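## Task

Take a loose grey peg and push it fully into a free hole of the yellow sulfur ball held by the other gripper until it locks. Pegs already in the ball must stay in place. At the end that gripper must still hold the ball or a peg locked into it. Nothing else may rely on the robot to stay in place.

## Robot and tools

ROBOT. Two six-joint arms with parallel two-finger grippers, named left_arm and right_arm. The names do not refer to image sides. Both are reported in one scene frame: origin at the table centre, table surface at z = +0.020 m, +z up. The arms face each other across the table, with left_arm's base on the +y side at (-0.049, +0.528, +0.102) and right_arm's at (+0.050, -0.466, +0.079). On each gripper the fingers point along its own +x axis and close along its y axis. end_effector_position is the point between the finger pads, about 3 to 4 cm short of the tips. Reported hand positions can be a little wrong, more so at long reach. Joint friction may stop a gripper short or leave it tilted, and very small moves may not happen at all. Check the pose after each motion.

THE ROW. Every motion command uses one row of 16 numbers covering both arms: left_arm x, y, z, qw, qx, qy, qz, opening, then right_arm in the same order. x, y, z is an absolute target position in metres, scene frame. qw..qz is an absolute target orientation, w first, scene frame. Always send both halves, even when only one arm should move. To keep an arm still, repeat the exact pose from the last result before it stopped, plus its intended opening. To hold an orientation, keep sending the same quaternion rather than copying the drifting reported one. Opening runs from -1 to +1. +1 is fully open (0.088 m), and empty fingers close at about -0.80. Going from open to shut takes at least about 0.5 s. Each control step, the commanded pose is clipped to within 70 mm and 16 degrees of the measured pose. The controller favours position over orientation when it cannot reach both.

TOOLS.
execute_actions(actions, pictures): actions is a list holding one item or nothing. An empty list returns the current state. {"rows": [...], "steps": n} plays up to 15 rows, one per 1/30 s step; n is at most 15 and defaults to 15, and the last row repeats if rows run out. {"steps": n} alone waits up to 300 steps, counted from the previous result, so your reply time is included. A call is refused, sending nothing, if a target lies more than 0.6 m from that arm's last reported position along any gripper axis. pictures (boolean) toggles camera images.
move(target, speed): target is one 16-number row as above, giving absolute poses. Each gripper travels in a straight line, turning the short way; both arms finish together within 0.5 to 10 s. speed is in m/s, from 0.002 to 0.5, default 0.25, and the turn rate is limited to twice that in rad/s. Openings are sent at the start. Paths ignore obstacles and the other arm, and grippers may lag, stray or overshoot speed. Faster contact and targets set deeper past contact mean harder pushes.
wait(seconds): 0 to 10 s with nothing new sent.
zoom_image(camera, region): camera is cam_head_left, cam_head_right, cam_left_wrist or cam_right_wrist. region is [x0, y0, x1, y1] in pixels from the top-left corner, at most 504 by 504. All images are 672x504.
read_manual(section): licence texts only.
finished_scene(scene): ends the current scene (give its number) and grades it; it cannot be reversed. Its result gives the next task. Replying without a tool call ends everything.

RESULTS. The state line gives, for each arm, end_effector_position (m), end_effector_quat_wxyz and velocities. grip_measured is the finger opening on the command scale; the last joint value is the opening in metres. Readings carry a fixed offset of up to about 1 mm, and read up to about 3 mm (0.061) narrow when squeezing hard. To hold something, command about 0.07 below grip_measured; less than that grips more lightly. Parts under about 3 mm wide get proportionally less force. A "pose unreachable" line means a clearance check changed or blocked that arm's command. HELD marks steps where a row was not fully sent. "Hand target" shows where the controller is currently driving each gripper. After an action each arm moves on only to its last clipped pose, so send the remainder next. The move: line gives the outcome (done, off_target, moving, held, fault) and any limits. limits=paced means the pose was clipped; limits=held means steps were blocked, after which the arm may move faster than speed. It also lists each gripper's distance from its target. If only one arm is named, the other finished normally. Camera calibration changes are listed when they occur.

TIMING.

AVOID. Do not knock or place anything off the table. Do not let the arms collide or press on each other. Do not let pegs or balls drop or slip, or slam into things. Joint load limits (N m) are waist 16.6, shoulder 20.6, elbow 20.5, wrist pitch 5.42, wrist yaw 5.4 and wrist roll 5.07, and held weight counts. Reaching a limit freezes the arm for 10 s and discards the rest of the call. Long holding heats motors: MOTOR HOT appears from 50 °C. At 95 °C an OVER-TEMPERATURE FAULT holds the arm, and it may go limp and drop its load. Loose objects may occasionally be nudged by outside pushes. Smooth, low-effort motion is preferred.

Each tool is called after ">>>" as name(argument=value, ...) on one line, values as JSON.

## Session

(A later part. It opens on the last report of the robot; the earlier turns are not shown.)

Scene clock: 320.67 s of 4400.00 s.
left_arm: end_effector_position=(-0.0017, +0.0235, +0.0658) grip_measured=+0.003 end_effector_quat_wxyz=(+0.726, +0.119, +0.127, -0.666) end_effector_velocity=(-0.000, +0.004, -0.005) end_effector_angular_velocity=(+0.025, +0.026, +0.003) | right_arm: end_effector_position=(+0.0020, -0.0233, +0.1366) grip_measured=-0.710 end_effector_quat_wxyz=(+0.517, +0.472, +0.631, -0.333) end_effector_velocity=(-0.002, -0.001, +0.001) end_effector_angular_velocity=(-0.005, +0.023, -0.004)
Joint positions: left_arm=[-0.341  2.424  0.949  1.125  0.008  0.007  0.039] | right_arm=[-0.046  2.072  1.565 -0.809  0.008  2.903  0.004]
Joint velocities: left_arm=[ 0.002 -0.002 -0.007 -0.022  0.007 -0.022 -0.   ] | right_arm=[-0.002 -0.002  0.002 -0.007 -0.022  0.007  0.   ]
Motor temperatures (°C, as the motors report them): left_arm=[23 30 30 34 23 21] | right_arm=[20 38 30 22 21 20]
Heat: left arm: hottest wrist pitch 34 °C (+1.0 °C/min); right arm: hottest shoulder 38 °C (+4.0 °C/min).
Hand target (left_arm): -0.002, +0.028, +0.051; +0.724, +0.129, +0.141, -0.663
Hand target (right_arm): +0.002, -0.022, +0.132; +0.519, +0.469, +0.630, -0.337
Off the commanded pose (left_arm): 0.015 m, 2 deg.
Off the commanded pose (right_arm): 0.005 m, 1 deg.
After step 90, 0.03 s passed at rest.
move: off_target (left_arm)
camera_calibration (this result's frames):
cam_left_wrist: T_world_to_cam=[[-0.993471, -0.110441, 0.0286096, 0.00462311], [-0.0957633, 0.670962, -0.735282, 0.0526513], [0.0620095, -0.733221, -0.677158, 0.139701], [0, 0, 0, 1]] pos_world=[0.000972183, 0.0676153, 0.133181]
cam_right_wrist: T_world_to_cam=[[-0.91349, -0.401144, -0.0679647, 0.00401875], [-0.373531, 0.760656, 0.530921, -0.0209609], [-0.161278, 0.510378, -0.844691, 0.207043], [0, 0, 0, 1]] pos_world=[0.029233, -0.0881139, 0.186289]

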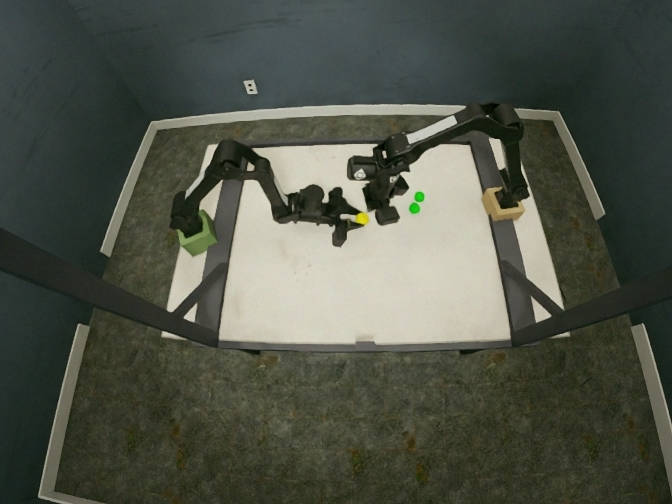

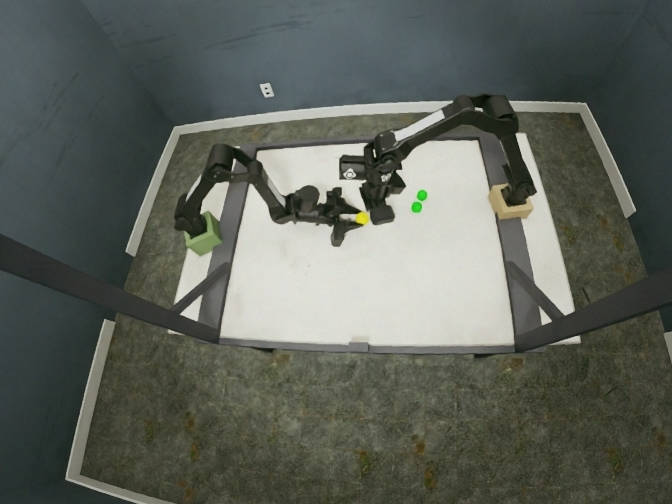

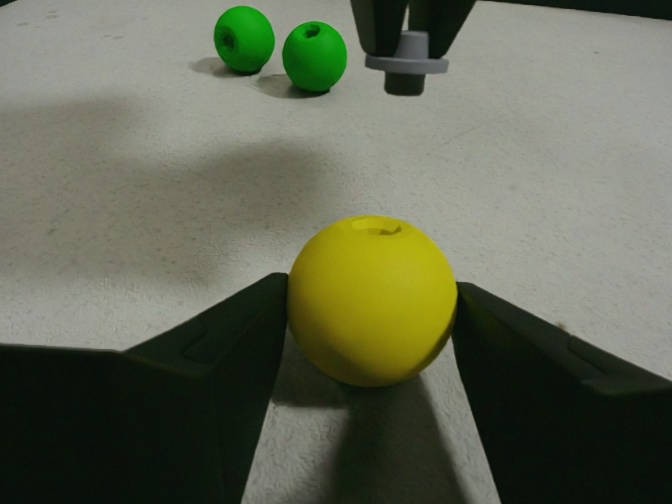

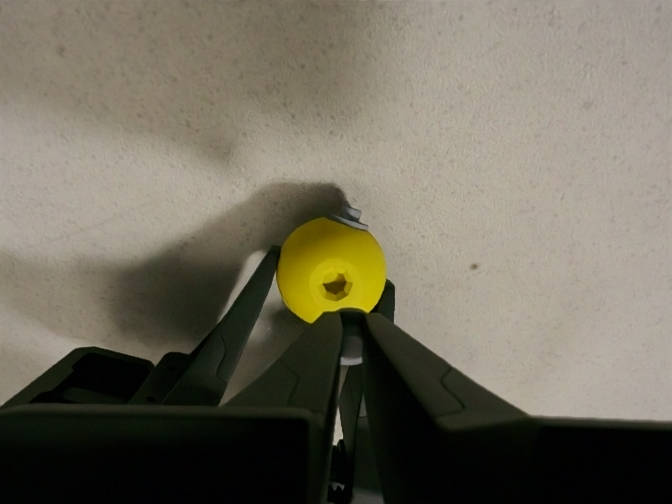

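>>> move(target=[-0.0017, 0.0245, 0.062, 0.725, 0.123, 0.132, -0.665, -0.07, 0.002, -0.022, 0.132, 0.5196, 0.4686, 0.6303, -0.3366, -0.78], speed=0.02)

>>> zoom_image(camera="cam_left_wrist", region=[260, 0, 500, 400])

>>> zoom_image(camera="cam_right_wrist", region=[260, 190, 420, 380])

Scene clock: 325.80 s of 4400.00 s.
left_arm: end_effector_position=(-0.0017, +0.0234, +0.0661) grip_measured=+0.003 end_effector_quat_wxyz=(+0.726, +0.119, +0.127, -0.666) end_effector_velocity=(+0.002, +0.000, +0.001) end_effector_angular_velocity=(+0.001, +0.013, +0.026) | right_arm: end_effector_position=(+0.0020, -0.0230, +0.1371) grip_measured=-0.710 end_effector_quat_wxyz=(+0.517, +0.472, +0.632, -0.333) end_effector_velocity=(+0.002, +0.001, +0.001) end_effector_angular_velocity=(+0.008, -0.008, +0.003)
Joint positions: left_arm=[-0.341  2.424  0.949  1.127  0.008  0.007  0.039] | right_arm=[-0.046  2.072  1.567 -0.81   0.008  2.903  0.004]
Joint velocities: left_arm=[-0.002 -0.007 -0.002 -0.007 -0.022 -0.022 -0.   ] | right_arm=[-0.002 -0.002 -0.002  0.007  0.007 -0.007 -0.   ]
Motor temperatures (°C, as the motors report them): left_arm=[23 30 30 33 23 21] | right_arm=[20 38 30 22 21 20]
Heat: left arm: hottest wrist pitch 33 °C (+0.0 °C/min); right arm: hottest shoulder 38 °C (+3.0 °C/min).
Hand target (left_arm): -0.002, +0.025, +0.062; +0.725, +0.123, +0.132, -0.665
Hand target (right_arm): +0.002, -0.022, +0.132; +0.520, +0.469, +0.630, -0.337
Off the commanded pose (left_arm): 0.004 m, 1 deg.
Off the commanded pose (right_arm): 0.005 m, 1 deg.
After step 90, 1.43 s passed at rest.
move: done
camera_calibration (this result's frames):
cam_left_wrist: T_world_to_cam=[[-0.993475, -0.110398, 0.0286331, 0.00460982], [-0.0956565, 0.669845, -0.736314, 0.053053], [0.0621077, -0.734248, -0.676034, 0.139779], [0, 0, 0, 1]] pos_world=[0.000973249, 0.0676042, 0.133427]
cam_right_wrist: T_world_to_cam=[[-0.913499, -0.401067, -0.0683053, 0.00421265], [-0.373463, 0.760052, 0.531833, -0.0216733], [-0.161385, 0.511339, -0.84409, 0.207235], [0, 0, 0, 1]] pos_world=[0.0291986, -0.0878046, 0.186739]

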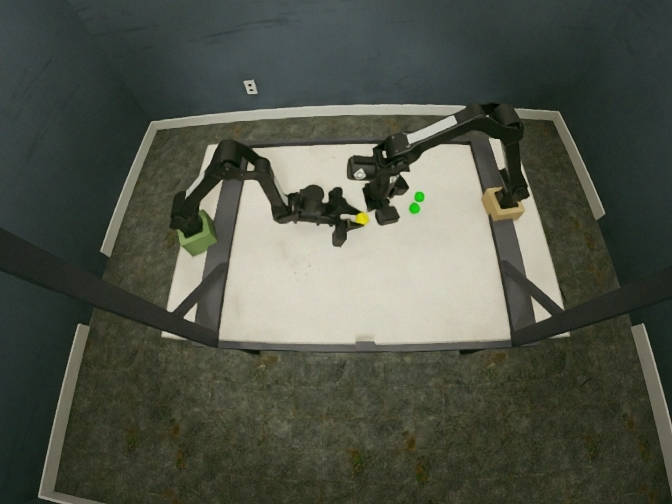

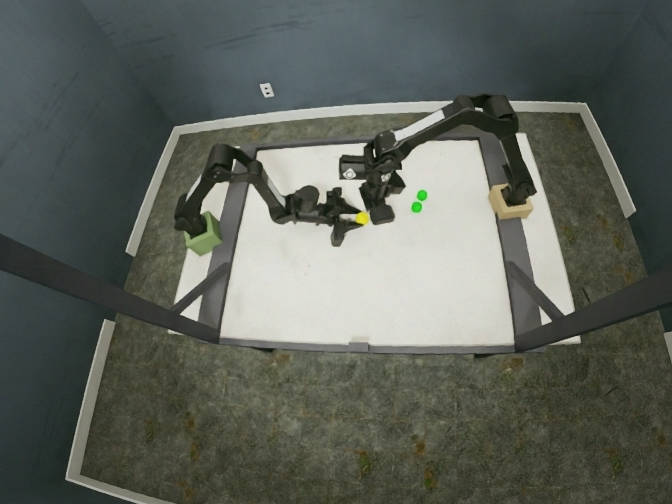

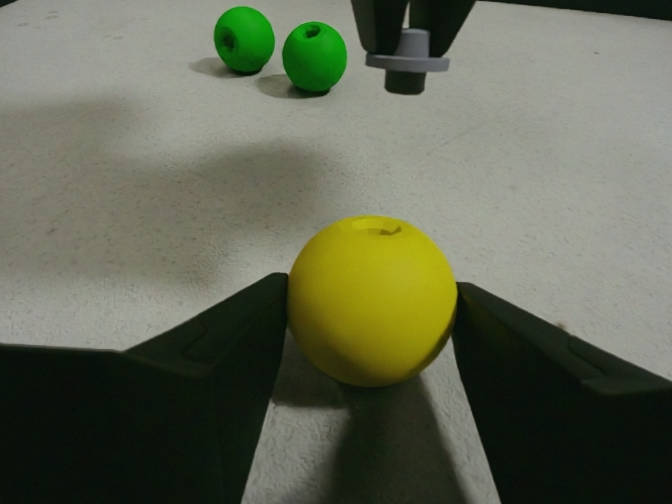

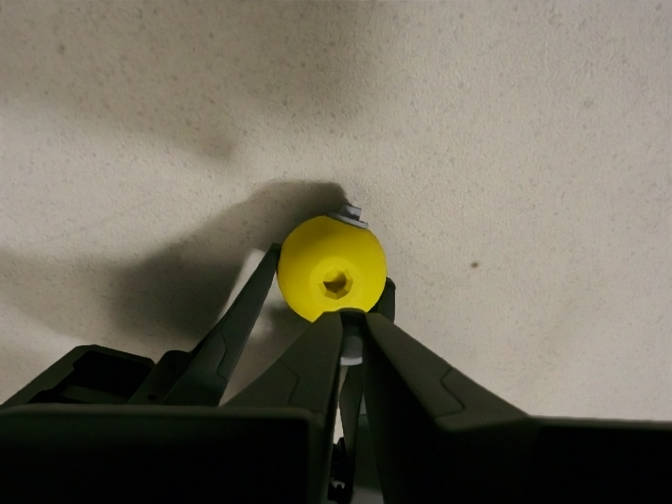

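Region (260, 0, 500, 400) of cam_left_wrist's 672x504 image, scaled by 1.260, with more detail than that image has; it fills the left 302 columns of this view, and the rest is white.

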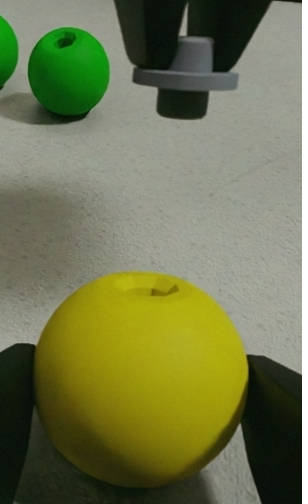

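Region (260, 190, 420, 380) of cam_right_wrist's 672x504 image, scaled by 2.653, with more detail than that image has; it fills the left 424 columns of this view, and the rest is white.

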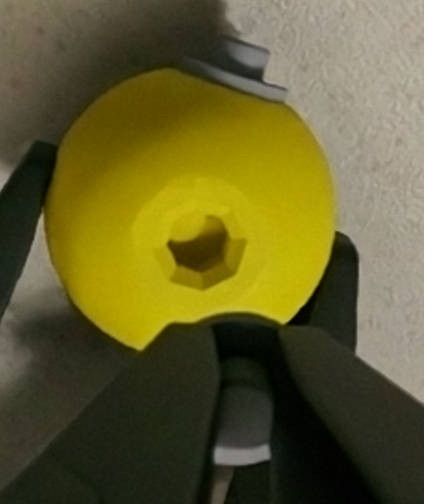

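>>> zoom_image(camera="cam_left_wrist", region=[260, 190, 480, 400])

Region (260, 190, 480, 400) of cam_left_wrist's 672x504 image, scaled by 2.291, with more detail than that image has; it fills the top 481 rows of this view, and the rest is white.

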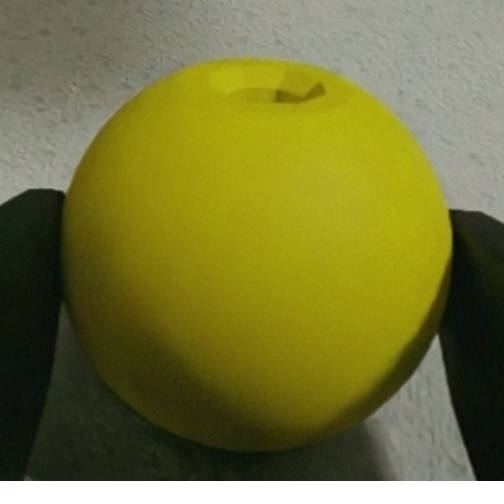

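>>> move(target=[-0.0017, 0.0245, 0.062, 0.725, 0.123, 0.132, -0.665, -0.07, 0.004, -0.025, 0.112, 0.467, 0.5208, 0.6521, -0.2923, -0.78], speed=0.05)

Scene clock: 358.10 s of 4400.00 s.
left_arm: end_effector_position=(-0.0016, +0.0233, +0.0663) grip_measured=+0.003 end_effector_quat_wxyz=(+0.726, +0.118, +0.126, -0.666) end_effector_velocity=(-0.000, -0.001, +0.000) end_effector_angular_velocity=(+0.002, +0.005, +0.007) | right_arm: end_effector_position=(+0.0041, -0.0232, +0.1092) grip_measured=-0.710 end_effector_quat_wxyz=(+0.469, +0.519, +0.652, -0.294) end_effector_velocity=(+0.005, -0.001, -0.000) end_effector_angular_velocity=(+0.005, -0.023, -0.005)
Joint positions: left_arm=[-0.341  2.424  0.949  1.127  0.008  0.007  0.039] | right_arm=[-0.046  2.009  1.305 -0.455  0.022  2.932  0.004]
Joint velocities: left_arm=[-0.002 -0.002  0.002 -0.007 -0.007 -0.007 -0.   ] | right_arm=[-0.002 -0.007 -0.012  0.007  0.022 -0.007 -0.   ]
Motor temperatures (°C, as the motors report them): left_arm=[23 34 28 30 23 21] | right_arm=[20 40 32 22 21 20]
Heat: left arm: hottest shoulder 34 °C (+0.0 °C/min); right arm: hottest shoulder 40 °C (+4.0 °C/min).
Hand target (left_arm): -0.002, +0.024, +0.062; +0.725, +0.123, +0.132, -0.665
Hand target (right_arm): +0.004, -0.025, +0.112; +0.467, +0.521, +0.652, -0.292
Off the commanded pose (left_arm): 0.004 m, 1 deg.
Off the commanded pose (right_arm): 0.003 m, 0 deg.
After step 90, 27.40 s passed at rest.
move: done
camera_calibration (this result's frames):
cam_left_wrist: T_world_to_cam=[[-0.993476, -0.110387, 0.028639, 0.00460304], [-0.0956297, 0.669565, -0.736572, 0.0532494], [0.0621323, -0.734505, -0.675753, 0.139853], [0, 0, 0, 1]] pos_world=[0.000975854, 0.0675769, 0.133596]
cam_right_wrist: T_world_to_cam=[[-0.92676, -0.357611, -0.115024, 0.0102883], [-0.342567, 0.678886, 0.649431, -0.0206837], [-0.154155, 0.64127, -0.751671, 0.177047], [0, 0, 0, 1]] pos_world=[0.0297419, -0.0958137, 0.147697]

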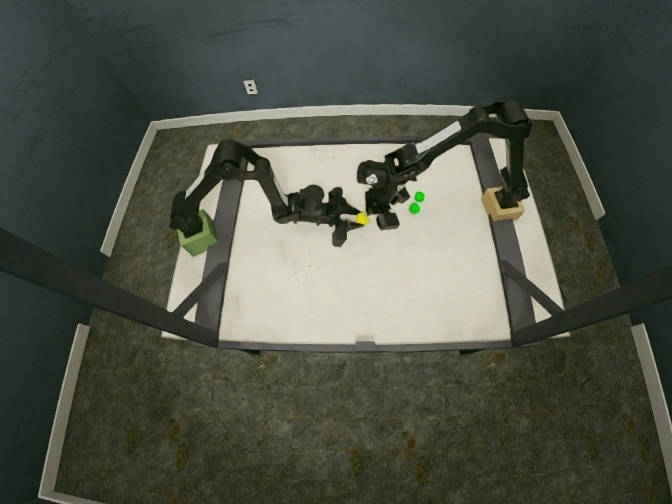

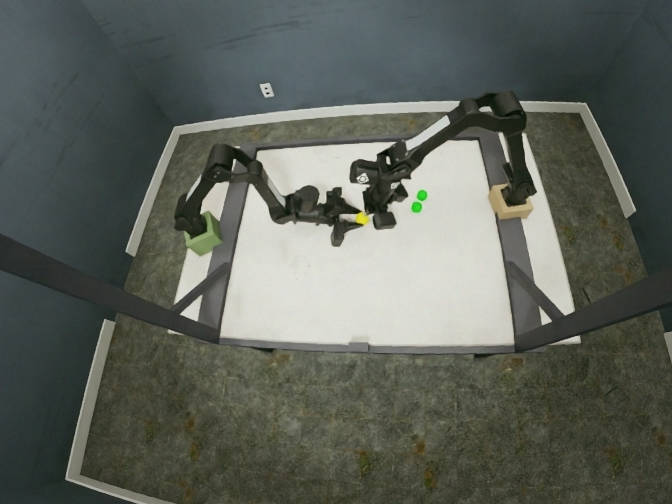

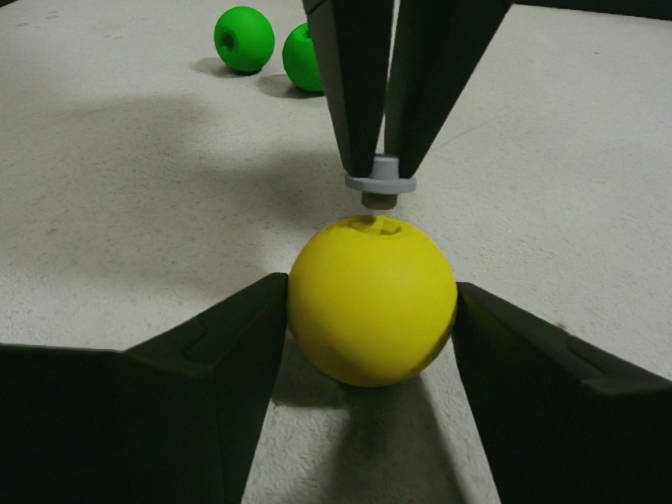

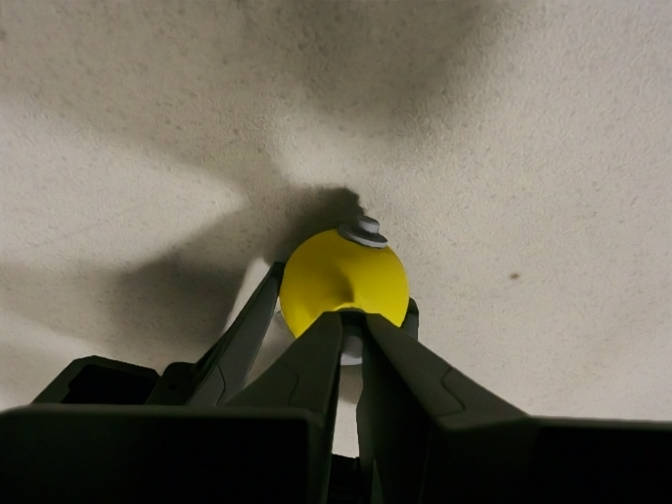

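>>> zoom_image(camera="cam_left_wrist", region=[320, 140, 440, 250])

>>> zoom_image(camera="cam_right_wrist", region=[265, 205, 435, 380])

Region (320, 140, 440, 250) of cam_left_wrist's 672x504 image, scaled by 4.200, with more detail than that image has; it fills the top 462 rows of this view, and the rest is white.

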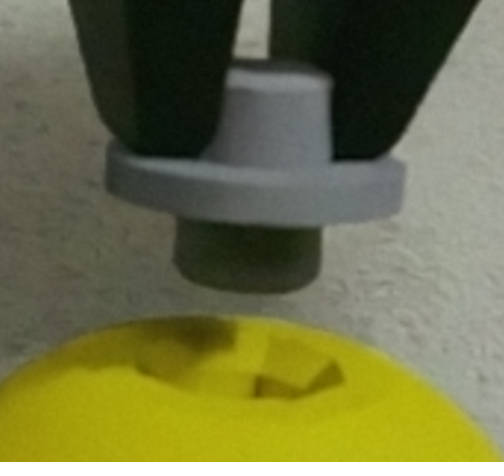

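Region (265, 205, 435, 380) of cam_right_wrist's 672x504 image, scaled by 2.880, with more detail than that image has; it fills the left 490 columns of this view, and the rest is white.

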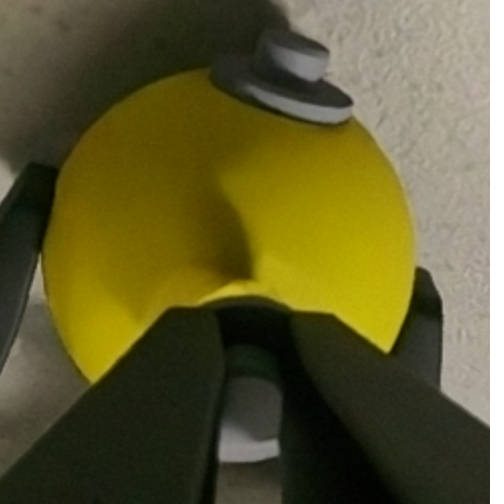

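>>> move(target=[-0.0017, 0.0245, 0.062, 0.725, 0.123, 0.132, -0.665, -0.07, 0.0033, -0.0205, 0.1095, 0.467, 0.5208, 0.6521, -0.2923, -0.78], speed=0.02)

Scene clock: 376.27 s of 4400.00 s.
left_arm: end_effector_position=(-0.0016, +0.0233, +0.0663) grip_measured=+0.003 end_effector_quat_wxyz=(+0.726, +0.118, +0.126, -0.666) end_effector_velocity=(-0.000, -0.001, +0.003) end_effector_angular_velocity=(-0.002, -0.010, +0.002) | right_arm: end_effector_position=(+0.0040, -0.0224, +0.1100) grip_measured=-0.710 end_effector_quat_wxyz=(+0.467, +0.520, +0.652, -0.293) end_effector_velocity=(+0.003, -0.005, -0.002) end_effector_angular_velocity=(-0.022, +0.001, +0.002)
Joint positions: left_arm=[-0.341  2.424  0.949  1.127  0.008  0.007  0.039] | right_arm=[-0.046  2.007  1.305 -0.452  0.022  2.932  0.004]
Joint velocities: left_arm=[-0.002 -0.007  0.002 -0.007 -0.007  0.007 -0.   ] | right_arm=[-0.007 -0.002 -0.002 -0.022 -0.007 -0.007 -0.   ]
Motor temperatures (°C, as the motors report them): left_arm=[23 35 28 30 23 21] | right_arm=[20 44 31 23 21 20]
Heat: left arm: hottest shoulder 35 °C (+1.0 °C/min); right arm: hottest shoulder 44 °C (+6.0 °C/min).
Hand target (left_arm): -0.002, +0.025, +0.062; +0.725, +0.123, +0.132, -0.665
Hand target (right_arm): +0.003, -0.020, +0.110; +0.467, +0.521, +0.652, -0.292
Off the commanded pose (left_arm): 0.004 m, 1 deg.
Off the commanded pose (right_arm): 0.002 m, 0 deg.
After step 90, 14.47 s passed at rest.
move: done
camera_calibration (this result's frames):
cam_left_wrist: T_world_to_cam=[[-0.993476, -0.110387, 0.028639, 0.00460304], [-0.0956297, 0.669565, -0.736572, 0.0532494], [0.0621323, -0.734505, -0.675753, 0.139853], [0, 0, 0, 1]] pos_world=[0.000975854, 0.0675769, 0.133596]
cam_right_wrist: T_world_to_cam=[[-0.926961, -0.356763, -0.116035, 0.0107254], [-0.341901, 0.676049, 0.652733, -0.02226], [-0.154426, 0.644731, -0.748649, 0.176919], [0, 0, 0, 1]] pos_world=[0.0296521, -0.0951896, 0.148224]

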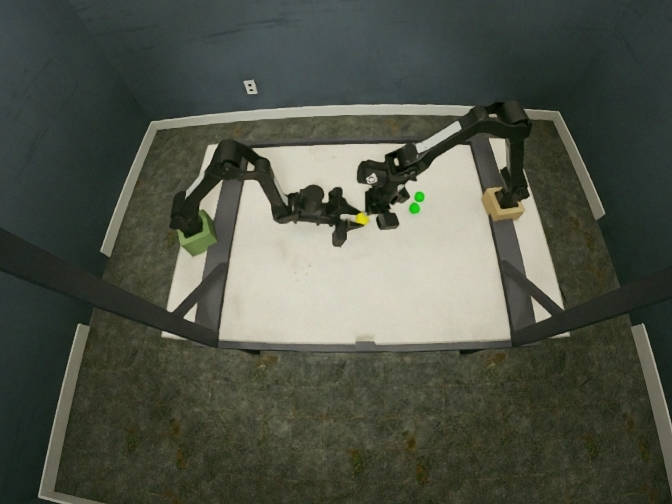

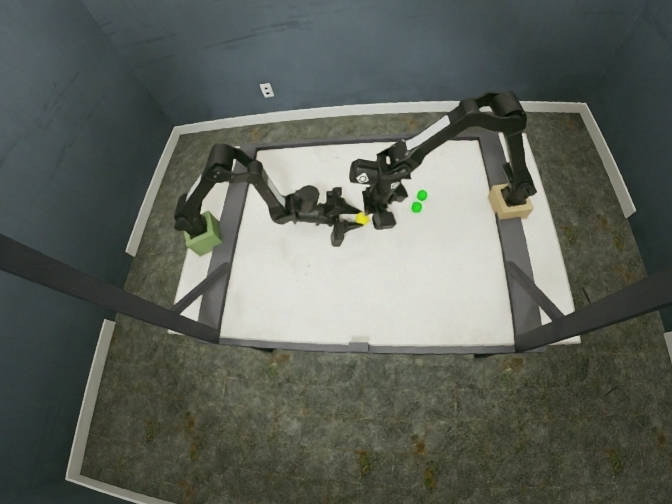

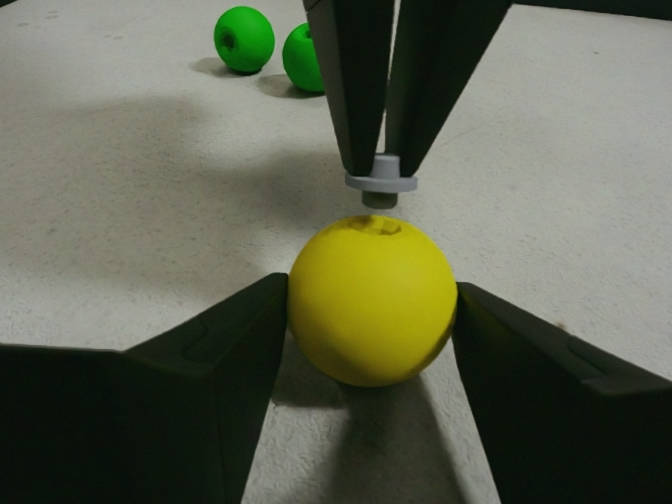

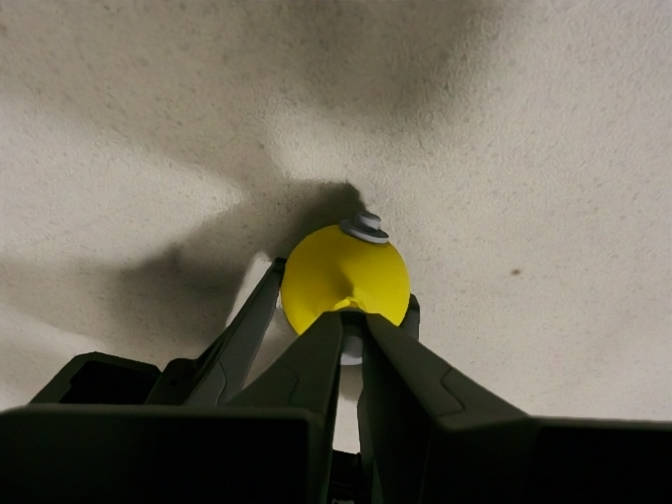

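>>> move(target=[-0.0017, 0.0245, 0.062, 0.725, 0.123, 0.132, -0.665, -0.07, 0.003, -0.0165, 0.1015, 0.467, 0.5208, 0.6521, -0.2923, -0.78], speed=0.015)

Scene clock: 384.83 s of 4400.00 s.
left_arm: end_effector_position=(-0.0016, +0.0233, +0.0663) grip_measured=+0.003 end_effector_quat_wxyz=(+0.726, +0.118, +0.126, -0.666) end_effector_velocity=(-0.000, +0.001, -0.001) end_effector_angular_velocity=(+0.007, +0.005, +0.007) | right_arm: end_effector_position=(+0.0035, -0.0179, +0.1062) grip_measured=-0.710 end_effector_quat_wxyz=(+0.464, +0.522, +0.654, -0.290) end_effector_velocity=(+0.000, -0.002, -0.000) end_effector_angular_velocity=(-0.008, +0.003, +0.007)
Joint positions: left_arm=[-0.341  2.424  0.949  1.127  0.008  0.007  0.039] | right_arm=[-0.046  2.025  1.31  -0.431  0.022  2.933  0.004]
Joint velocities: left_arm=[-0.002 -0.002 -0.002 -0.007 -0.007 -0.007 -0.   ] | right_arm=[-0.002 -0.002 -0.002 -0.007 -0.007 -0.007 -0.   ]
Motor temperatures (°C, as the motors report them): left_arm=[23 36 28 29 23 21] | right_arm=[20 43 31 23 21 20]
Heat: left arm: hottest shoulder 36 °C (+3.0 °C/min); right arm: hottest shoulder 43 °C (+5.1 °C/min).
Hand target (left_arm): -0.002, +0.025, +0.062; +0.725, +0.123, +0.132, -0.665
Hand target (right_arm): +0.003, -0.017, +0.101; +0.467, +0.521, +0.652, -0.292
Off the commanded pose (left_arm): 0.004 m, 1 deg.
Off the commanded pose (right_arm): 0.005 m, 0 deg.
After step 90, 4.63 s passed at rest.
move: done
camera_calibration (this result's frames):
cam_left_wrist: T_world_to_cam=[[-0.993476, -0.110387, 0.028639, 0.00460304], [-0.0956297, 0.669565, -0.736572, 0.0532494], [0.0621323, -0.734505, -0.675753, 0.139853], [0, 0, 0, 1]] pos_world=[0.000975854, 0.0675769, 0.133596]
cam_right_wrist: T_world_to_cam=[[-0.927226, -0.355331, -0.118284, 0.0117039], [-0.340873, 0.669955, 0.659519, -0.0238456], [-0.155102, 0.651844, -0.742323, 0.170469], [0, 0, 0, 1]] pos_world=[0.0291639, -0.0909848, 0.143654]

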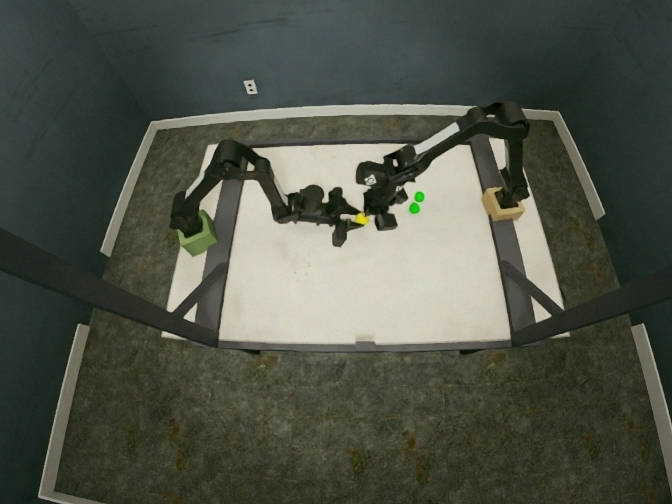

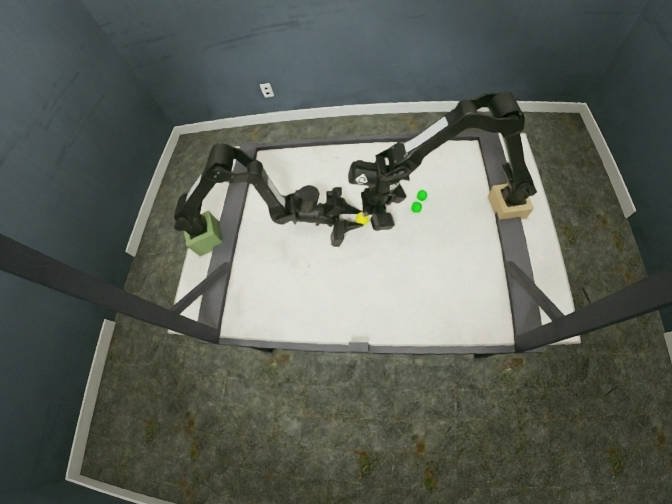

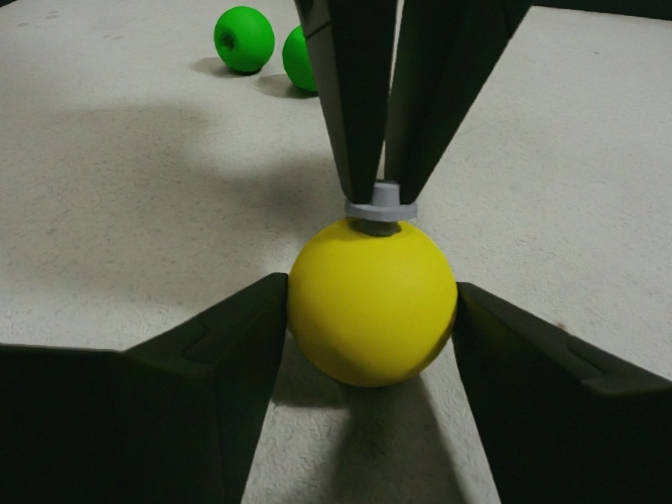

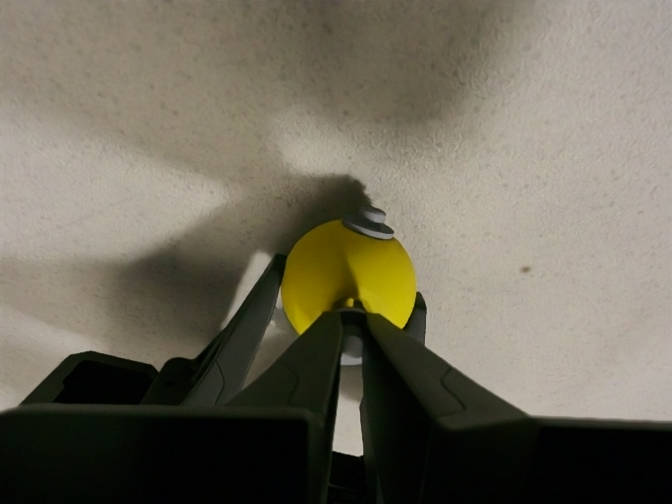

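>>> execute_actions(actions=[])

Scene clock: 396.23 s of 4400.00 s.
left_arm: end_effector_position=(-0.0016, +0.0233, +0.0663) grip_measured=+0.003 end_effector_quat_wxyz=(+0.726, +0.118, +0.126, -0.666) end_effector_velocity=(-0.002, +0.001, -0.001) end_effector_angular_velocity=(+0.008, -0.004, -0.012) | right_arm: end_effector_position=(+0.0035, -0.0179, +0.1062) grip_measured=-0.710 end_effector_quat_wxyz=(+0.464, +0.522, +0.654, -0.290) end_effector_velocity=(+0.002, -0.001, +0.002) end_effector_angular_velocity=(-0.003, +0.003, +0.002)
Joint positions: left_arm=[-0.341  2.424  0.949  1.127  0.008  0.007  0.039] | right_arm=[-0.046  2.025  1.31  -0.431  0.022  2.933  0.004]
Joint velocities: left_arm=[-0.002 -0.002 -0.002 -0.007  0.007  0.007  0.   ] | right_arm=[-0.007 -0.007 -0.002 -0.007 -0.007 -0.007  0.   ]
Motor temperatures (°C, as the motors report them): left_arm=[23 36 28 29 23 21] | right_arm=[20 42 32 24 21 20]
Heat: left arm: hottest shoulder 36 °C (+4.0 °C/min); right arm: hottest shoulder 42 °C (+4.0 °C/min).
Hand target (left_arm): -0.002, +0.025, +0.062; +0.725, +0.123, +0.132, -0.665
Hand target (right_arm): +0.003, -0.017, +0.102; +0.467, +0.521, +0.652, -0.292
Off the commanded pose (left_arm): 0.004 m, 1 deg.
Off the commanded pose (right_arm): 0.005 m, 0 deg.
Steps of this call (steps 1 to 90: nothing new was sent; then 8.40 s passed at rest). Readings (end_effector_position):
1: left_arm (-0.0016, +0.0233, +0.0663) | right_arm (+0.0035, -0.0179, +0.1062)
2: left_arm (-0.0016, +0.0233, +0.0663) | right_arm (+0.0035, -0.0179, +0.1062)
4: left_arm (-0.0016, +0.0233, +0.0663) | right_arm (+0.0035, -0.0179, +0.1062)
8: left_arm (-0.0016, +0.0233, +0.0663) | right_arm (+0.0035, -0.0179, +0.1062)
90: the state above
camera_calibration (this result's frames):
cam_left_wrist: T_world_to_cam=[[-0.993476, -0.110387, 0.028639, 0.00460304], [-0.0956297, 0.669565, -0.736572, 0.0532494], [0.0621323, -0.734505, -0.675753, 0.139853], [0, 0, 0, 1]] pos_world=[0.000975854, 0.0675769, 0.133596]
cam_right_wrist: T_world_to_cam=[[-0.927226, -0.355331, -0.118284, 0.0117039], [-0.340873, 0.669955, 0.659519, -0.0238456], [-0.155102, 0.651844, -0.742323, 0.170469], [0, 0, 0, 1]] pos_world=[0.0291639, -0.0909848, 0.143654]

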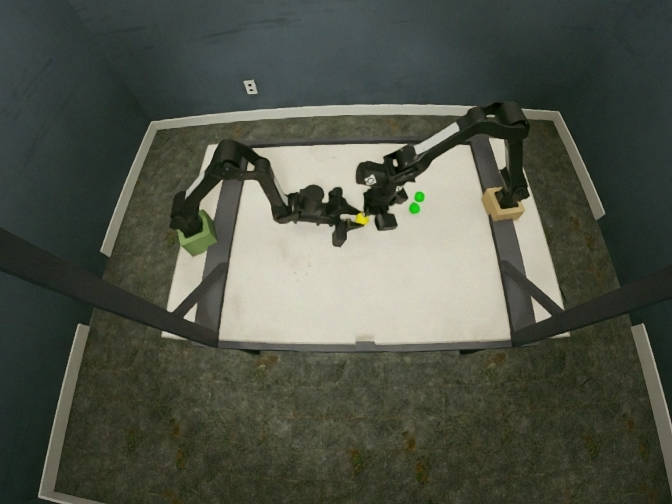

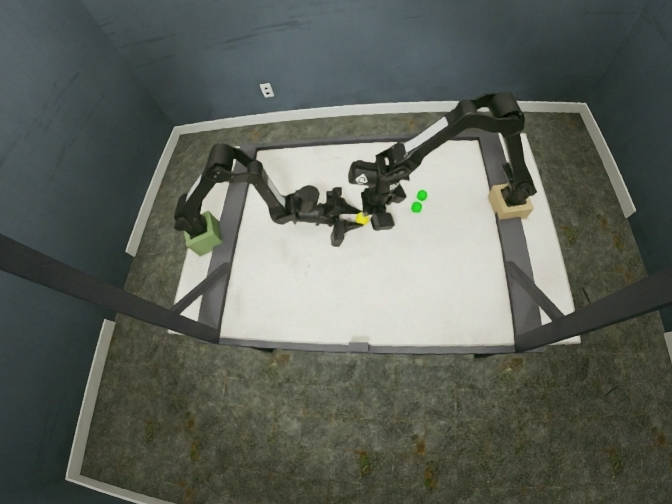

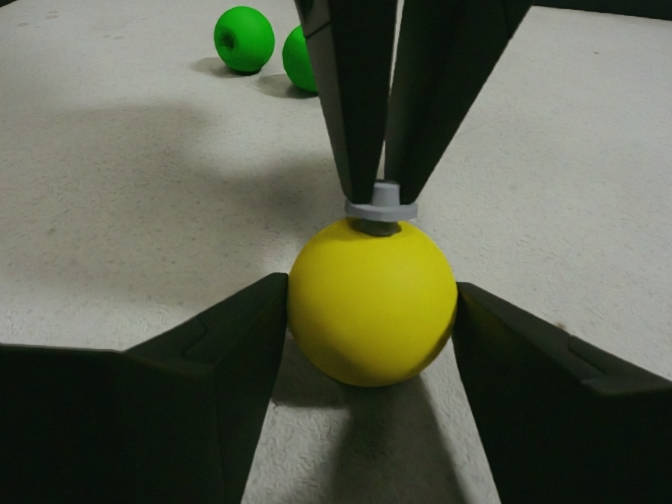

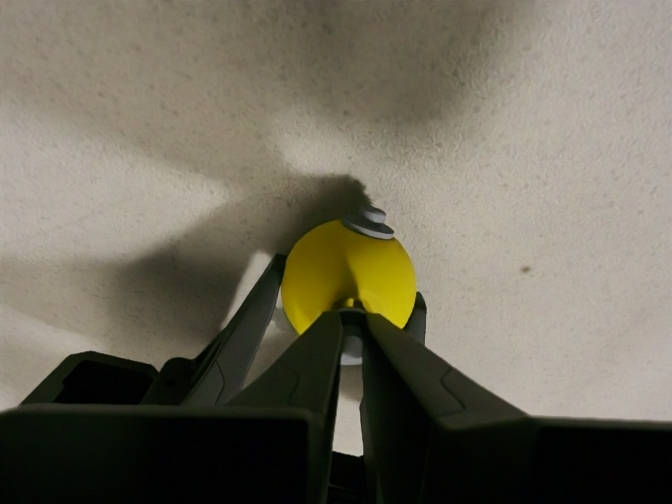

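>>> zoom_image(camera="cam_left_wrist", region=[320, 160, 440, 260])

>>> zoom_image(camera="cam_right_wrist", region=[270, 200, 440, 380])

Region (320, 160, 440, 260) of cam_left_wrist's 672x504 image, scaled by 4.200, with more detail than that image has.

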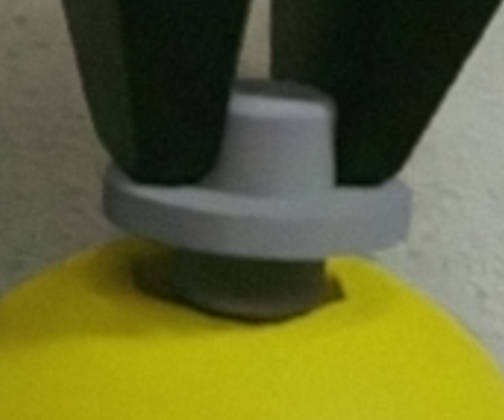

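Region (270, 200, 440, 380) of cam_right_wrist's 672x504 image, scaled by 2.800, with more detail than that image has.

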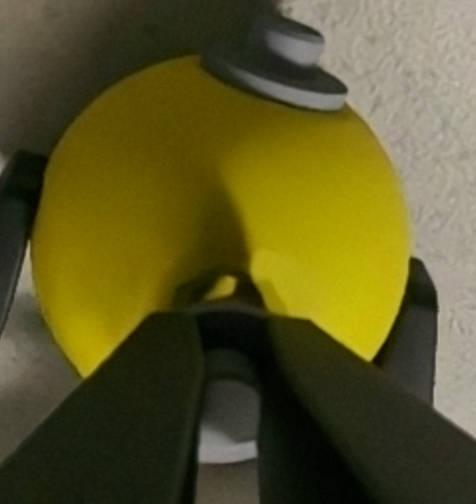

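>>> zoom_image(camera="cam_right_wrist", region=[315, 275, 395, 335])

Region (315, 275, 395, 335) of cam_right_wrist's 672x504 image, scaled by 6.300, with more detail than that image has; it fills the top 378 rows of this view, and the rest is white.

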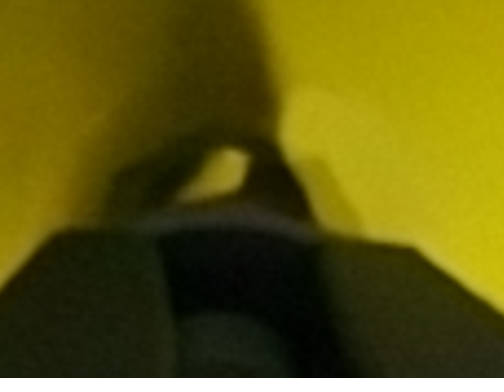

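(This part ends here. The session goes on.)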